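# Seat the lid fully onto the box

## Task

Place the lid on the box so it is pressed fully down and stays seated without the robot holding it, then release suction and move the tool away.

## Robot and tools

Robot: one xArm7 with seven joints and a suction cup instead of fingers. The tracked point is the cup point, the centre of the cup rim, and the cup points along that point's own +z axis. About 4 cm behind the rim the tool widens, with its body and wrist camera reaching roughly 9 cm sideways, so keep that clearance from the box walls and the lid edges.

Frames: the scene frame has its origin on the table top under the arm base, +z up, and +y to the left when looking along +x. Results report end_effector_position in metres and end_effector_quat_wxyz in this frame, plus linear (m/s) and angular (rad/s) velocities. The printed position can be slightly wrong, more so at long reach. The base may be tilted relative to the table.

execute_actions(actions): a list of actions run in sequence. Each action is a table of up to 15 rows, one row per 1/30 s control step; if fewer than 15 rows are given, the last row repeats for the remaining steps. A row is 7 numbers, each in [-1, 1]: dx, dy, dz, rx, ry, rz, suction. The first six are an offset, not a pose: they give the cup point's target relative to where it was measured at the start of that action (for the first action of a call, the last pose reported in a result), expressed in the cup point's own axes, so +z means further along the cup direction. Every row is relative to that same start, not to the previous row. Scale: 1.0 equals 0.6 m of translation or 180 degrees of rotation; rx, ry, rz form a single rotation vector. The seventh number controls suction: above 0.01 on, 0.01 or less off, and it stays as last set. An empty list just returns state and images.

move(target, speed, blocking): drives the cup point in a straight line toward one target. target is a single 7-number row in the same layout and scale as above, an offset from the pose in the latest result that reported one, in the cup point's axes; its suction value is applied at the start. speed is in m/s, 0.002 to 0.5 (default 0.25), with rotation allowed up to twice that in rad/s. The path lasts 0.5 to 10 s; longer paths are cut off at 10 s. Rotation takes the shorter direction. The path does not stop for obstacles, the real tool lags and can overshoot the speed, especially near full arm extension. Faster contact hits harder, and aiming further past a contact presses harder. The result adds a move: line giving the ending (done means at rest close to target; others include off_target, moving, held, fault), the limits that acted (paced: the sent pose was clipped; held: a check blocked some steps, after which the arm may speed up sharply), and the remaining distance. With blocking=false the call returns after 0.5 s while motion continues; other motion commands are refused until wait or stop shows it ended.

wait(seconds): 0 to 10; lets time pass holding the last command, returning early if a running move finishes. stop(): brakes a running move, needing some distance; suction is unaffected. zoom_image(camera, region): camera is cam_high (672x504, fixed) or cam_wrist (504x504, fisheye on the tool); region is [x0, y0, x1, y1] pixels from the top-left, at most 504 by 504. read_manual(section) only returns licence text. finished_scene(scene) ends the current scene irreversibly, after the robot holds its last command; pass the current scene's number.

Motion limits: each control step the commanded pose is clipped to 70 mm and 16 degrees from the measured pose, and the arm goes no further than that clipped pose after an action, so large offsets need several actions. Position takes priority over orientation when both cannot be met. Hand target in a result is where the controller is currently heading. A pose unreachable line means the clearance check altered or blocked the command; the base mount counts as part of the arm.

Suction: press the 36 mm rim flat onto a smooth face of the lid so it seals all around; holes, seams or edges under it leak. suction_measured near 0 means no seal; 0.83 or more is airtight. part_present goes to 1 at 0.50 and back to 0 below 0.45. Under vacuum the cup compresses, so the held lid sits up to about 12 mm nearer the tool. Vacuum can lift a resting object on its own. To release, set the lid down so it is supported, switch suction off, then retreat; the cup may still touch until the tool is 15 mm away. If the cup seals to the table it pins the tool; turn suction off.

Avoid: torque faults (a joint hitting its load limit makes the arm back off, freeze 10 s and drop the rest of the call; limits are waist and shoulder 47.5, upper arm roll, elbow, forearm roll 28.5, wrist pitch and wrist roll 19 N m), motor overheating from holding loads (warning from 65 °C, brakes at 80 °C), dropping or slamming the lid, hard pushes, and anything leaving the table. Loose objects may occasionally be nudged by outside forces, so check the lid is still seated before finishing. Smooth, quick, low-effort motion is preferred.

Each tool is called after ">>>" as name([rows], argument=value, ...), one row to a line, values as JSON.

## Session

>>> execute_actions(actions=[])

Scene clock: 0.00 s.
end_effector_position=(+0.4008, +0.0048, +0.2570) suction_measured=0.00 part_present=0 end_effector_quat_wxyz=(-0.002, -0.007, +1.000, -0.001) end_effector_velocity=(+0.000, +0.001, +0.001) end_effector_angular_velocity=(+0.001, -0.002, +0.001)
Joint positions: [ 0.003 -0.247  0.001  0.921  0.001  1.17   2.353]
Joint velocities: [ 0.001 -0.002 -0.     0.     0.001 -0.     0.   ]
Joint torques (N m, as the arm reports them, + toward a larger angle): no reading
Hand target: +0.401, +0.005, +0.257; -0.002, -0.007, +1.000, -0.001

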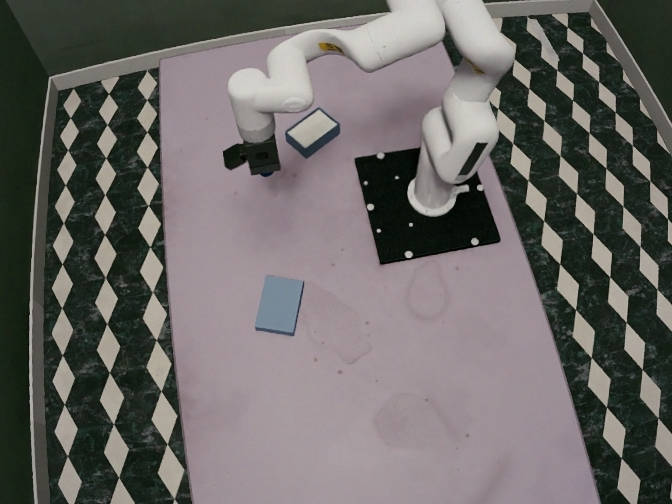

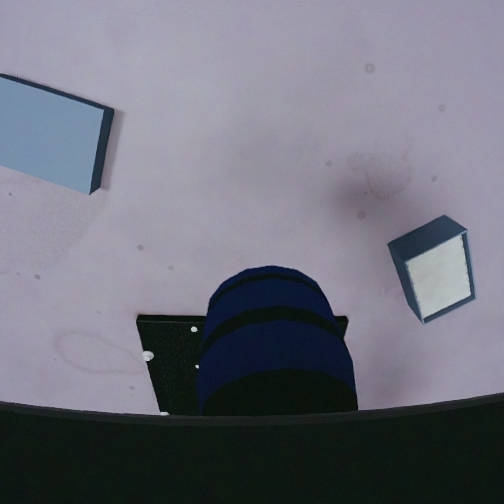

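>>> zoom_image(camera="cam_high", region=[240, 260, 340, 350])

>>> zoom_image(camera="cam_high", region=[270, 90, 360, 170])

Region (240, 260, 340, 350) of cam_high's 672x504 image, scaled by 5.040, with more detail than that image has; it fills the top 454 rows of this view, and the rest is white.

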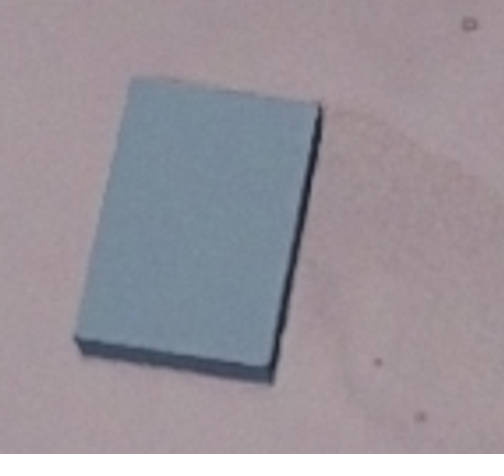

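Region (270, 90, 360, 170) of cam_high's 672x504 image, scaled by 5.600, with more detail than that image has.

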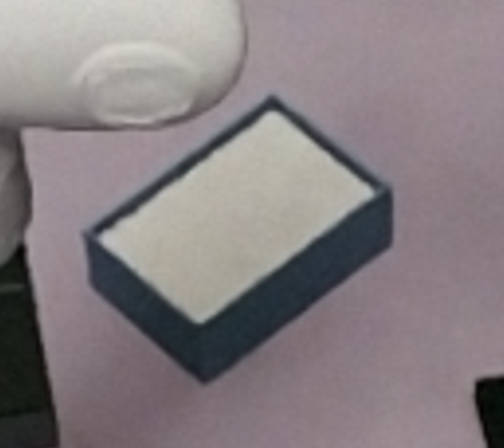

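>>> move(target=[-0.044,0.3065,0.2,0,0,0.108,0], speed=0.3)

Scene clock: 19.03 s.
end_effector_position=(+0.4248, +0.1884, +0.1369) suction_measured=0.00 part_present=0 end_effector_quat_wxyz=(-0.002, +0.162, +0.987, -0.001) end_effector_velocity=(-0.001, +0.003, -0.002) end_effector_angular_velocity=(-0.002, +0.004, -0.000)
Joint positions: [ 0.175  0.106  0.238  0.94  -0.032  0.838  3.123]
Joint velocities: [ 0.004  0.008  0.003  0.003 -0.003  0.     0.009]
Joint torques (N m, as the arm reports them, + toward a larger angle): [ -1.37 -29.39   0.54  15.88   0.71  -1.76  -0.09]
Hand target: +0.425, +0.189, +0.136; -0.002, +0.162, +0.987, -0.001
Off the commanded pose: 0.001 m, 0 deg.
move: done
camera_calibration (this result's frames):
cam_wrist: T_world_to_cam=[[-0.282667, -0.958641, 0.0332736, 0.302359], [-0.841157, 0.2644, 0.471749, 0.262587], [-0.461035, 0.10536, -0.881105, 0.377082], [0, 0, 0, 1]] pos_world=[0.480192, 0.180697, 0.198313]

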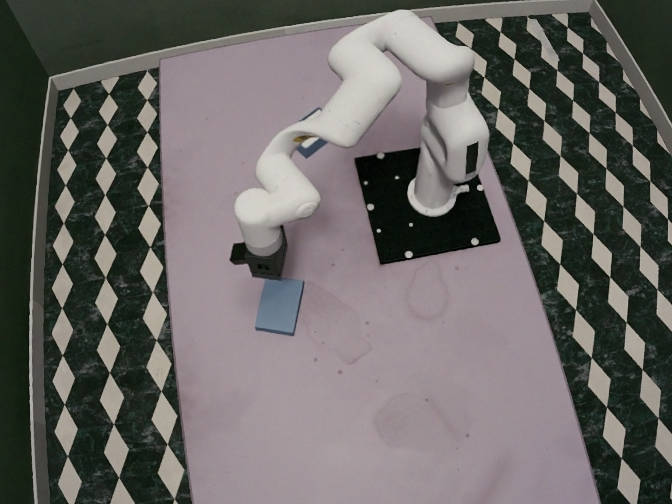

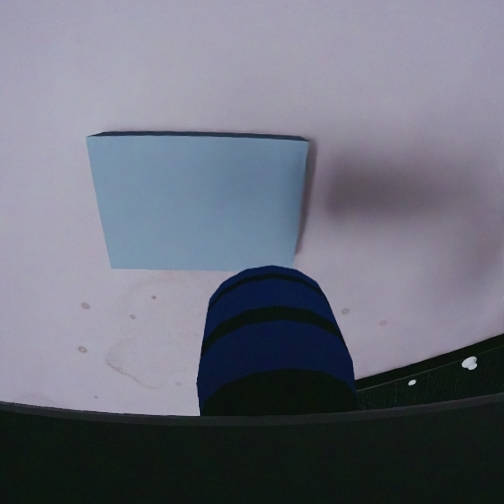

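>>> move(target=[0.0128,0.0617,0.165,0,0,0,0], speed=0.2)

>>> move(target=[0,0,0.032,0,0,0,1], speed=0.03)

Scene clock: 28.40 s.
end_effector_position=(+0.4294, +0.2257, +0.0383) suction_measured=0.00 part_present=0 end_effector_quat_wxyz=(-0.002, +0.163, +0.987, -0.001) end_effector_velocity=(-0.002, +0.000, -0.004) end_effector_angular_velocity=(-0.001, +0.007, -0.002)
Joint positions: [ 0.241  0.372  0.234  0.959 -0.147  0.602  3.271]
Joint velocities: [ 0.002  0.009 -0.     0.     0.    -0.001  0.003]
Joint torques (N m, as the arm reports them, + toward a larger angle): [ -1.43 -34.71   1.45  13.73   0.61  -1.9    0.32]
Hand target: +0.429, +0.226, +0.038; -0.002, +0.162, +0.987, -0.001
Off the commanded pose: 0.001 m, 0 deg.
move: done
camera_calibration (this result's frames):
cam_wrist: T_world_to_cam=[[-0.283187, -0.958509, 0.0326417, 0.34292], [-0.841439, 0.264643, 0.47111, 0.303219], [-0.460202, 0.105946, -0.88147, 0.287962], [0, 0, 0, 1]] pos_world=[0.484771, 0.217938, 0.0997874]

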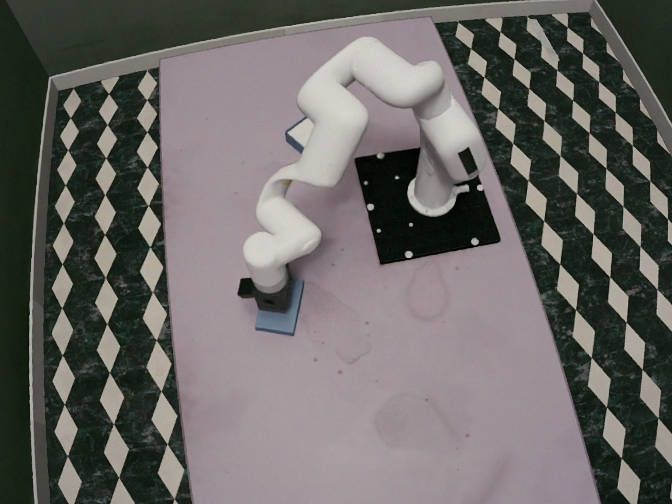

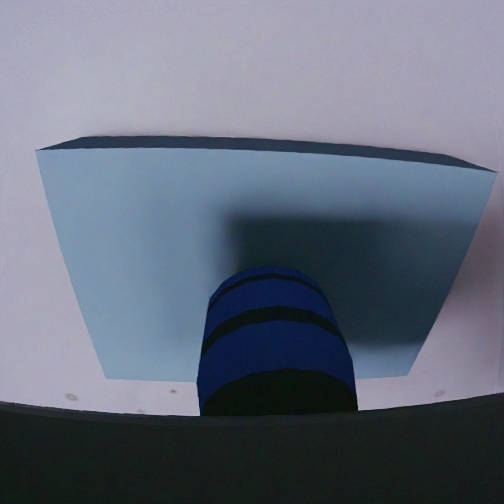

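Scene clock: 29.33 s.
end_effector_position=(+0.4294, +0.2257, +0.0193) suction_measured=0.91 part_present=1 end_effector_quat_wxyz=(-0.002, +0.163, +0.987, -0.000) end_effector_velocity=(+0.002, +0.001, +0.001) end_effector_angular_velocity=(+0.002, -0.006, +0.002)
Joint positions: [ 0.25   0.418  0.222  0.959 -0.168  0.556  3.286]
Joint velocities: [ 0.001  0.001 -0.001  0.003 -0.003 -0.005  0.001]
Joint torques (N m, as the arm reports them, + toward a larger angle): [ -1.65 -35.75   1.78  13.28   0.57  -2.07   0.65]
Hand target: +0.429, +0.226, +0.019; -0.002, +0.163, +0.987, -0.001
Off the commanded pose: 0.000 m, 0 deg.
move: done
camera_calibration (this result's frames):
cam_wrist: T_world_to_cam=[[-0.28323, -0.958502, 0.0324888, 0.343576], [-0.841521, 0.264627, 0.470973, 0.312239], [-0.460025, 0.106053, -0.881549, 0.271094], [0, 0, 0, 1]] pos_world=[0.484777, 0.217941, 0.0807647]

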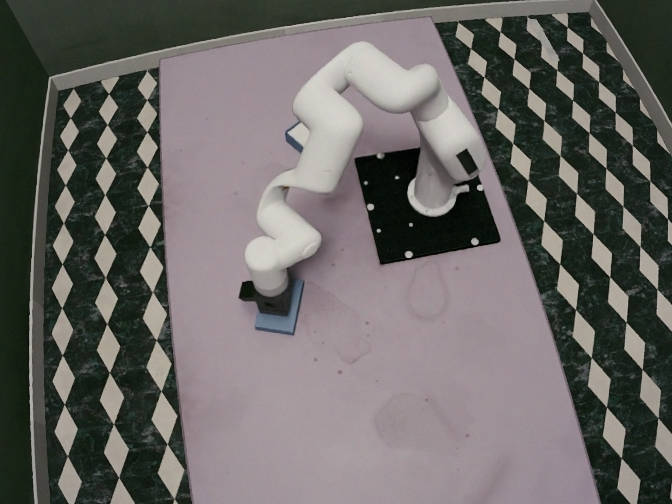

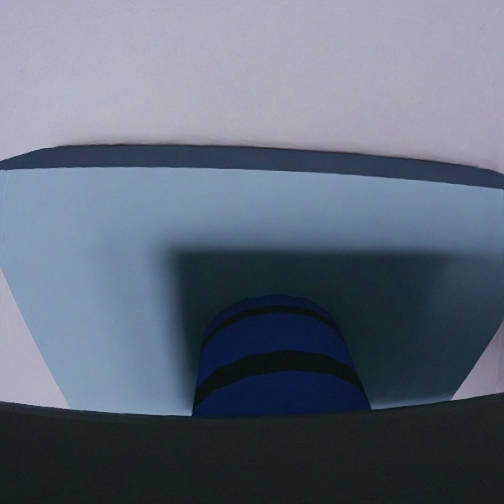

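>>> move(target=[0,0,-0.05,0,0,0,1], speed=0.15)

>>> move(target=[0.0218,-0.825,-0.12,0,0,0.21,1], speed=0.3)

Scene clock: 37.97 s.
end_effector_position=(+0.4293, +0.2257, +0.0489) suction_measured=0.93 part_present=1 end_effector_quat_wxyz=(-0.002, +0.163, +0.987, -0.001) end_effector_velocity=(+0.000, +0.000, +0.002) end_effector_angular_velocity=(+0.000, +0.000, +0.000)
Joint positions: [ 0.237  0.347  0.24   0.961 -0.136  0.628  3.263]
Joint velocities: [-0.    -0.004  0.001  0.001  0.002  0.005 -0.002]
Joint torques (N m, as the arm reports them, + toward a larger angle): [ -1.52 -35.62   1.34  14.3    0.54  -1.48   0.46]
Hand target: +0.430, +0.226, +0.049; -0.002, +0.163, +0.987, -0.000
Off the commanded pose: 0.000 m, 0 deg.
move: done
camera_calibration (this result's frames):
cam_wrist: T_world_to_cam=[[-0.283158, -0.958508, 0.0329389, 0.342458], [-0.841249, 0.264718, 0.471407, 0.298048], [-0.460567, 0.105773, -0.8813, 0.297419], [0, 0, 0, 1]] pos_world=[0.484683, 0.217891, 0.110333]

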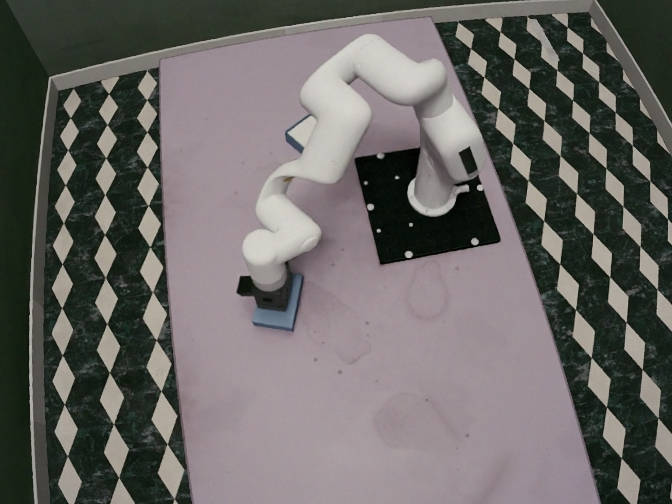

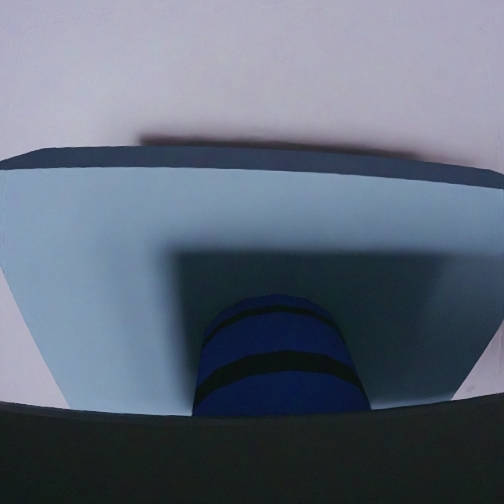

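Scene clock: 40.13 s.
end_effector_position=(+0.2573, -0.2379, +0.1218) suction_measured=0.93 part_present=1 end_effector_quat_wxyz=(-0.002, +0.473, +0.881, -0.001) end_effector_velocity=(-0.000, -0.004, +0.001) end_effector_angular_velocity=(+0.001, -0.003, -0.008)
Joint positions: [-0.414 -0.238 -0.346  0.521 -0.117  0.751  2.683]
Joint velocities: [-0.003  0.005 -0.007  0.007  0.004 -0.    -0.006]
Joint torques (N m, as the arm reports them, + toward a larger angle): [ -0.55 -16.95   1.47  15.39   0.5   -1.83   0.15]
Hand target: +0.257, -0.239, +0.122; -0.001, +0.473, +0.881, -0.001
Off the commanded pose: 0.001 m, 0 deg.
move: done
camera_calibration (this result's frames):
cam_wrist: T_world_to_cam=[[-0.810283, -0.58503, 0.0343685, 0.0713059], [-0.50344, 0.724899, 0.470181, 0.264412], [-0.299984, 0.363677, -0.881901, 0.351628], [0, 0, 0, 1]] pos_world=[0.296376, -0.277835, 0.183329]

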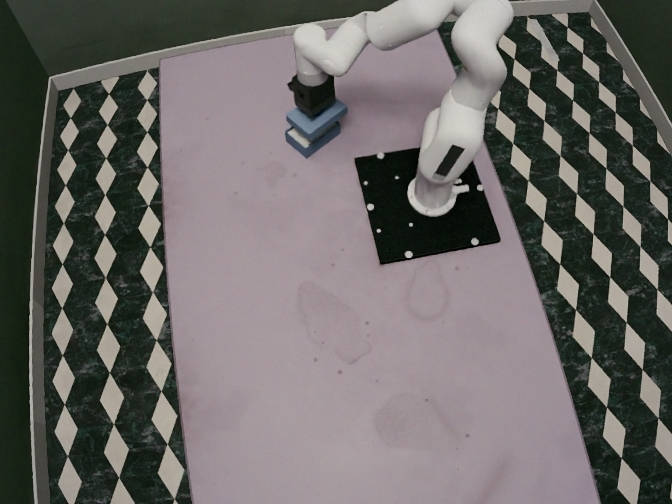

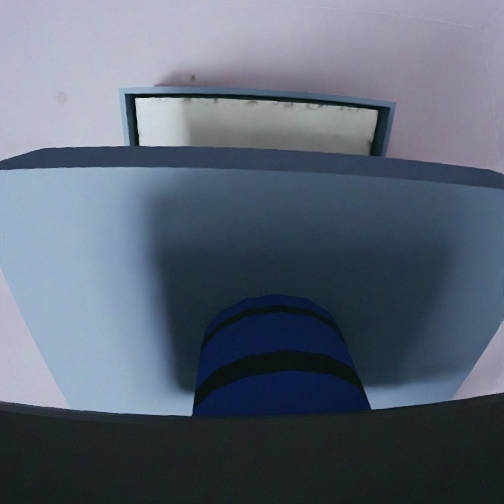

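>>> move(target=[-0.022,0.0045,0.083,0,0,0,1], speed=0.1)

>>> zoom_image(camera="cam_wrist", region=[0, 100, 150, 200])

>>> zoom_image(camera="cam_wrist", region=[354, 110, 504, 210])

Scene clock: 46.30 s.
end_effector_position=(+0.2668, -0.2476, +0.0722) suction_measured=0.93 part_present=1 end_effector_quat_wxyz=(-0.001, +0.473, +0.881, -0.001) end_effector_velocity=(+0.001, -0.001, -0.001) end_effector_angular_velocity=(-0.000, -0.001, +0.001)
Joint positions: [-0.393 -0.051 -0.367  0.521 -0.033  0.57   2.617]
Joint velocities: [ 0.001  0.006 -0.     0.002  0.005 -0.005 -0.005]
Joint torques (N m, as the arm reports them, + toward a larger angle): [ -0.81 -20.91   0.6   13.74   1.2   -1.84   0.22]
Hand target: +0.267, -0.247, +0.072; -0.002, +0.473, +0.881, -0.001
Off the commanded pose: 0.000 m, 0 deg.
move: done
camera_calibration (this result's frames):
cam_wrist: T_world_to_cam=[[-0.810348, -0.584955, 0.034107, 0.0750796], [-0.503631, 0.725075, 0.469705, 0.299592], [-0.299486, 0.363447, -0.882165, 0.314071], [0, 0, 0, 1]] pos_world=[0.305785, -0.287457, 0.133782]

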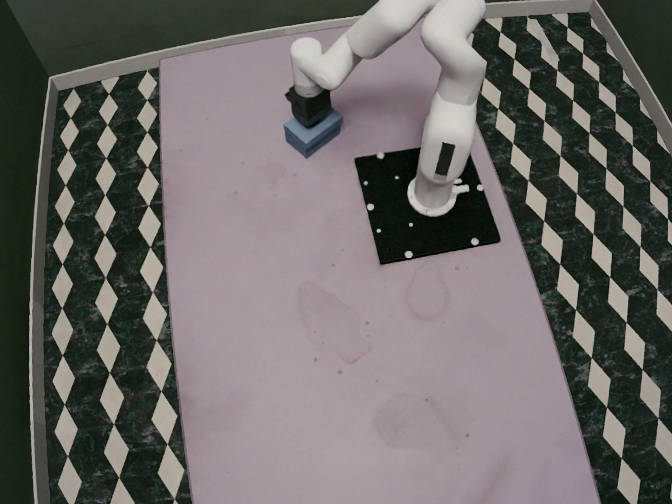

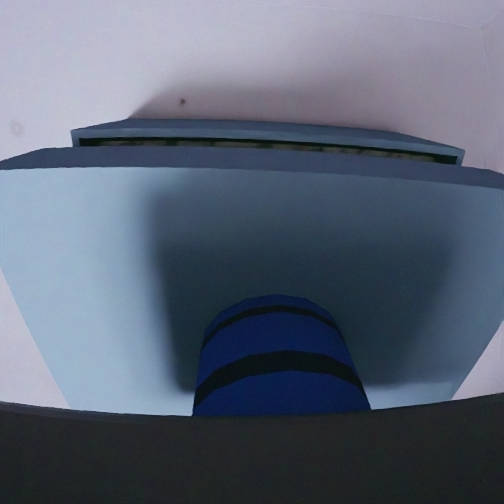

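Region (0, 100, 150, 200) of cam_wrist's 504x504 image, scaled by 3.360, with more detail than that image has.

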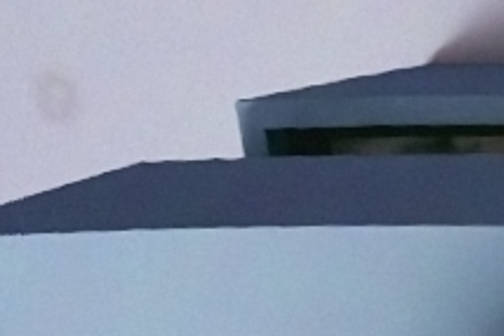

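Region (354, 110, 504, 210) of cam_wrist's 504x504 image, scaled by 3.360, with more detail than that image has.

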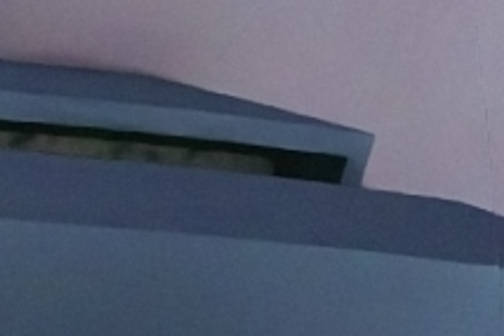

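>>> move(target=[-0.0112,-0.0005,0.01,0,0,0,1], speed=0.03)

>>> move(target=[0,0,0.02,0,0,0,1], speed=0.015)

Scene clock: 54.33 s.
end_effector_position=(+0.2701, -0.2533, +0.0663) suction_measured=0.93 part_present=1 end_effector_quat_wxyz=(-0.001, +0.473, +0.881, -0.001) end_effector_velocity=(+0.000, -0.001, -0.001) end_effector_angular_velocity=(-0.001, -0.001, -0.000)
Joint positions: [-0.392 -0.012 -0.369  0.54  -0.008  0.552  2.593]
Joint velocities: [-0.001  0.004 -0.     0.002  0.004 -0.003 -0.004]
Joint torques (N m, as the arm reports them, + toward a larger angle): [ -0.7  -22.03   0.57  13.65   0.67  -1.83   0.41]
Hand target: +0.270, -0.253, +0.066; -0.001, +0.473, +0.881, -0.001
Off the commanded pose: 0.000 m, 0 deg.
move: done
camera_calibration (this result's frames):
cam_wrist: T_world_to_cam=[[-0.810346, -0.584958, 0.034098, 0.0746952], [-0.503635, 0.725068, 0.469711, 0.308244], [-0.299485, 0.363455, -0.882162, 0.311905], [0, 0, 0, 1]] pos_world=[0.309182, -0.293168, 0.127818]

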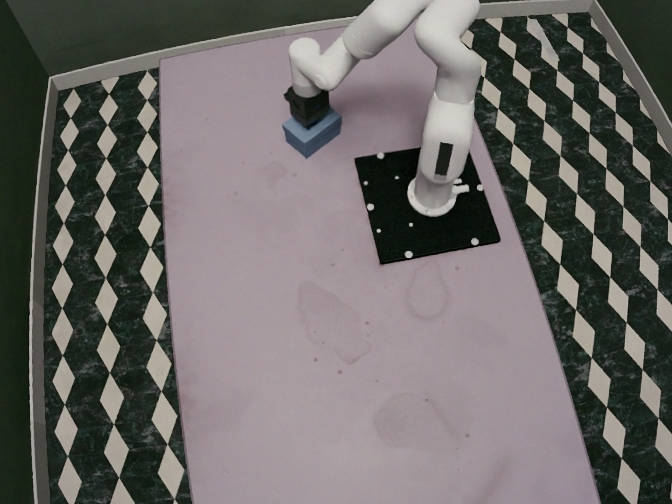

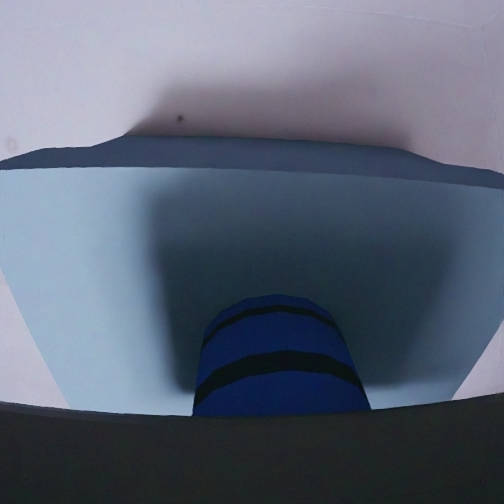

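Scene clock: 55.37 s.
end_effector_position=(+0.2701, -0.2533, +0.0544) suction_measured=0.93 part_present=1 end_effector_quat_wxyz=(-0.001, +0.473, +0.881, -0.001) end_effector_velocity=(+0.002, -0.002, +0.000) end_effector_angular_velocity=(-0.003, -0.005, -0.001)
Joint positions: [-0.391  0.027 -0.367  0.535  0.02   0.511  2.572]
Joint velocities: [-0.     0.003  0.     0.003  0.005 -0.006 -0.003]
Joint torques (N m, as the arm reports them, + toward a larger angle): [ -1.26 -22.28   0.31  12.44   0.35  -1.95   0.49]
Hand target: +0.270, -0.253, +0.054; -0.001, +0.473, +0.881, -0.001
Off the commanded pose: 0.000 m, 0 deg.
move: done
camera_calibration (this result's frames):
cam_wrist: T_world_to_cam=[[-0.810344, -0.58496, 0.0341277, 0.0750635], [-0.5036, 0.725045, 0.469784, 0.313784], [-0.299549, 0.3635, -0.882122, 0.301388], [0, 0, 0, 1]] pos_world=[0.309129, -0.293152, 0.115888]

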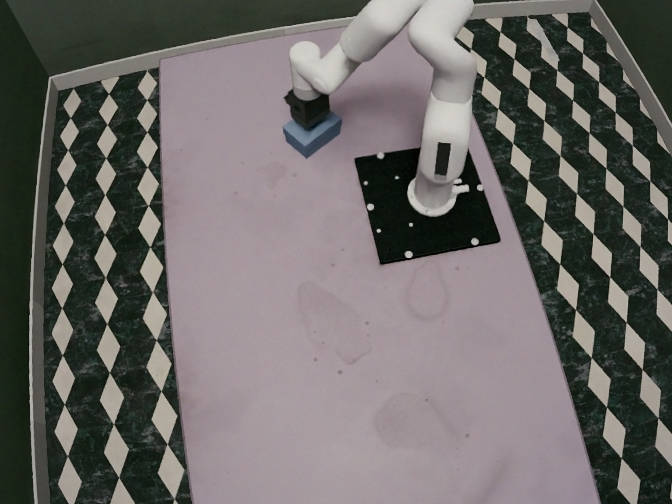

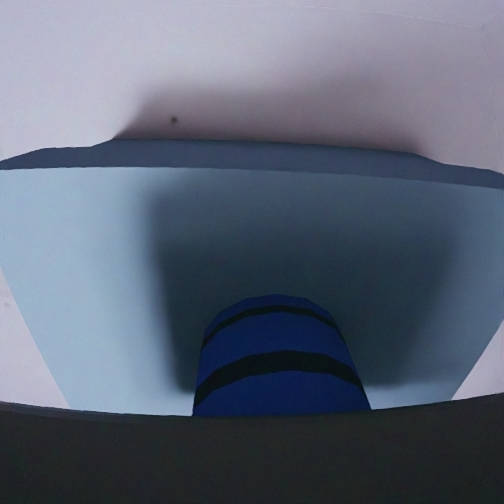

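Seems to have slid on.

>>> move(target=[0,0,0.029,0,0,0,1], speed=0.015)

Scene clock: 57.70 s.
end_effector_position=(+0.2706, -0.2538, +0.0378) suction_measured=0.93 part_present=1 end_effector_quat_wxyz=(-0.000, +0.473, +0.881, -0.001) end_effector_velocity=(-0.000, -0.000, -0.000) end_effector_angular_velocity=(+0.001, -0.001, -0.001)
Joint positions: [-0.392  0.085 -0.359  0.532  0.07   0.452  2.536]
Joint velocities: [-0.002  0.001  0.001 -0.     0.005 -0.002 -0.005]
Joint torques (N m, as the arm reports them, + toward a larger angle): [ -0.94 -18.7    0.12  10.25   0.9   -2.12   0.3 ]
Hand target: +0.270, -0.253, +0.037; -0.001, +0.473, +0.881, -0.001
Off the commanded pose: 0.001 m, 0 deg.
move: done
camera_calibration (this result's frames):
cam_wrist: T_world_to_cam=[[-0.810496, -0.584798, 0.0332789, 0.0759084], [-0.504329, 0.72561, 0.468126, 0.322615], [-0.297907, 0.362631, -0.883035, 0.286472], [0, 0, 0, 1]] pos_world=[0.30957, -0.293586, 0.0994143]

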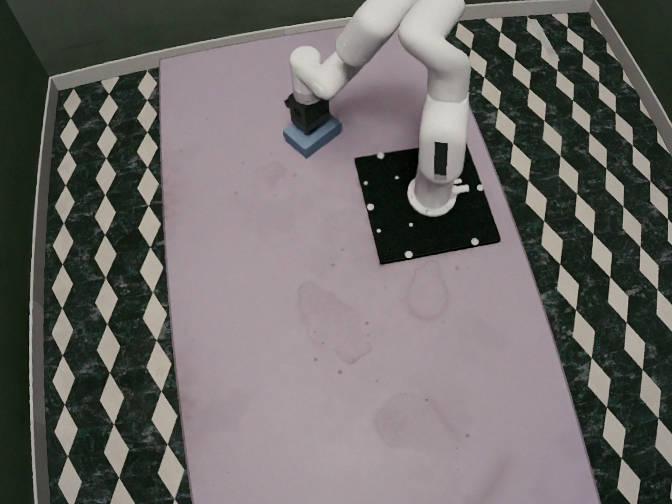

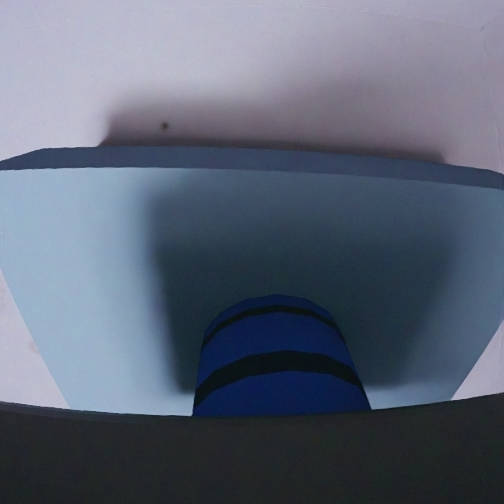

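Bottomed out. Release and lift.

>>> execute_actions([
  [[0,0,0.002,0,0,0,0]],
])

>>> move(target=[0,0,-0.17,0,0,0,0], speed=0.2)

>>> zoom_image(camera="cam_high", region=[270, 90, 360, 170])

Scene clock: 60.47 s.
end_effector_position=(+0.2707, -0.2537, +0.0370) suction_measured=0.00 part_present=0 end_effector_quat_wxyz=(-0.000, +0.473, +0.881, -0.001) end_effector_velocity=(-0.001, +0.000, -0.003) end_effector_angular_velocity=(-0.003, +0.001, +0.003)
Joint positions: [-0.392  0.087 -0.358  0.531  0.074  0.45   2.533]
Joint velocities: [ 0.001  0.007  0.    -0.004 -0.    -0.011 -0.001]
Joint torques (N m, as the arm reports them, + toward a larger angle): [-0.78  3.85  1.62  6.54  0.66 -4.9   0.32]
Hand target: +0.271, -0.254, +0.037; -0.000, +0.473, +0.881, -0.001
Off the commanded pose: 0.000 m, 0 deg.
camera_calibration (this result's frames):
cam_wrist: T_world_to_cam=[[-0.810629, -0.584655, 0.0325453, 0.0761063], [-0.504501, 0.725548, 0.468037, 0.322947], [-0.297253, 0.362985, -0.88311, 0.285726], [0, 0, 0, 1]] pos_world=[0.309554, -0.293532, 0.0986989]

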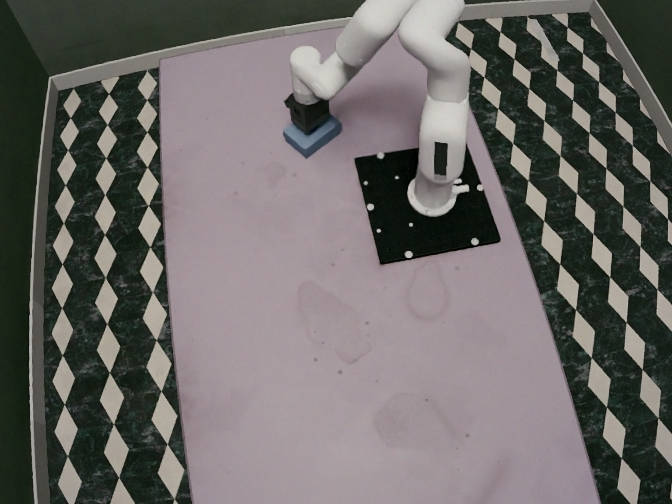

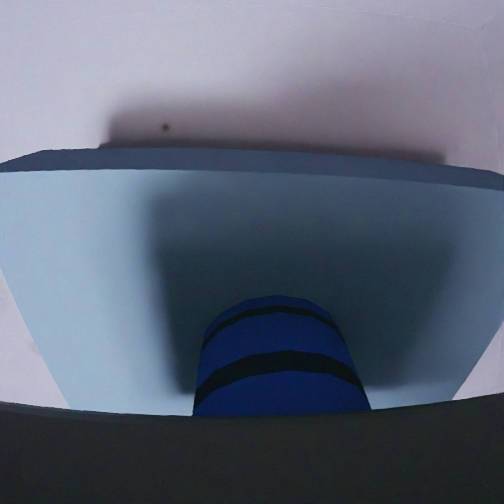

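Scene clock: 61.47 s.
end_effector_position=(+0.2705, -0.2533, +0.1385) suction_measured=0.00 part_present=0 end_effector_quat_wxyz=(-0.001, +0.473, +0.881, -0.001) end_effector_velocity=(+0.001, -0.001, +0.003) end_effector_angular_velocity=(-0.003, -0.002, -0.001)
Joint positions: [-0.401 -0.207 -0.359  0.606 -0.099  0.803  2.664]
Joint velocities: [-0.001 -0.004  0.001  0.007 -0.002  0.007  0.002]
Joint torques (N m, as the arm reports them, + toward a larger angle): [ -1.72 -18.21   1.53  15.66   0.71  -1.72   0.45]
Hand target: +0.271, -0.254, +0.139; -0.000, +0.473, +0.881, -0.001
Off the commanded pose: 0.001 m, 0 deg.
move: done
camera_calibration (this result's frames):
cam_wrist: T_world_to_cam=[[-0.81054, -0.584743, 0.0331801, 0.0727222], [-0.504033, 0.725275, 0.468964, 0.274794], [-0.298288, 0.36339, -0.882594, 0.37549], [0, 0, 0, 1]] pos_world=[0.309454, -0.293227, 0.200124]

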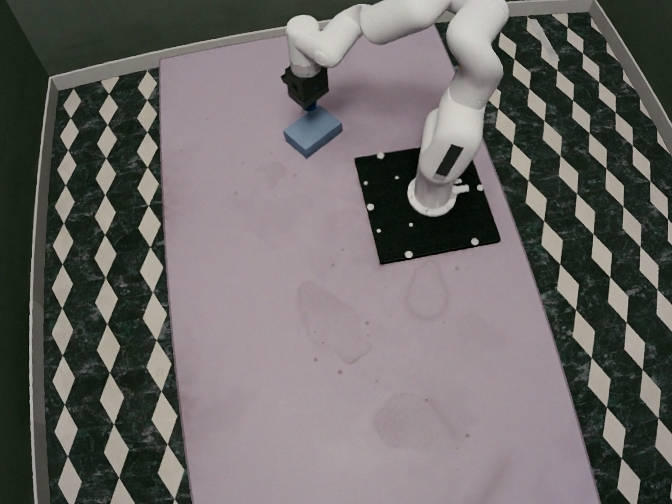

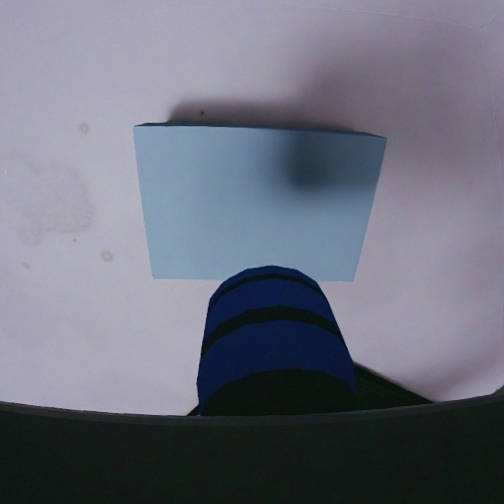

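Region (270, 90, 360, 170) of cam_high's 672x504 image, scaled by 5.600, with more detail than that image has.

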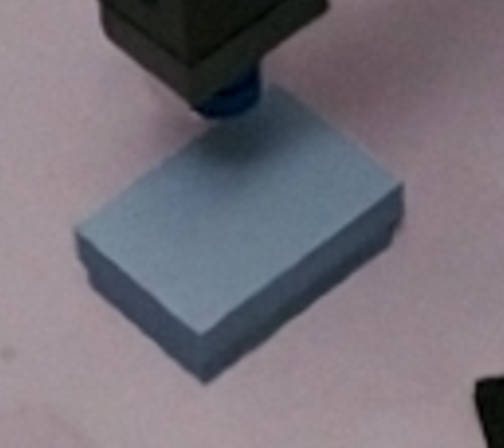

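>>> finished_scene(scene=1)

The scene is finished: the task was done.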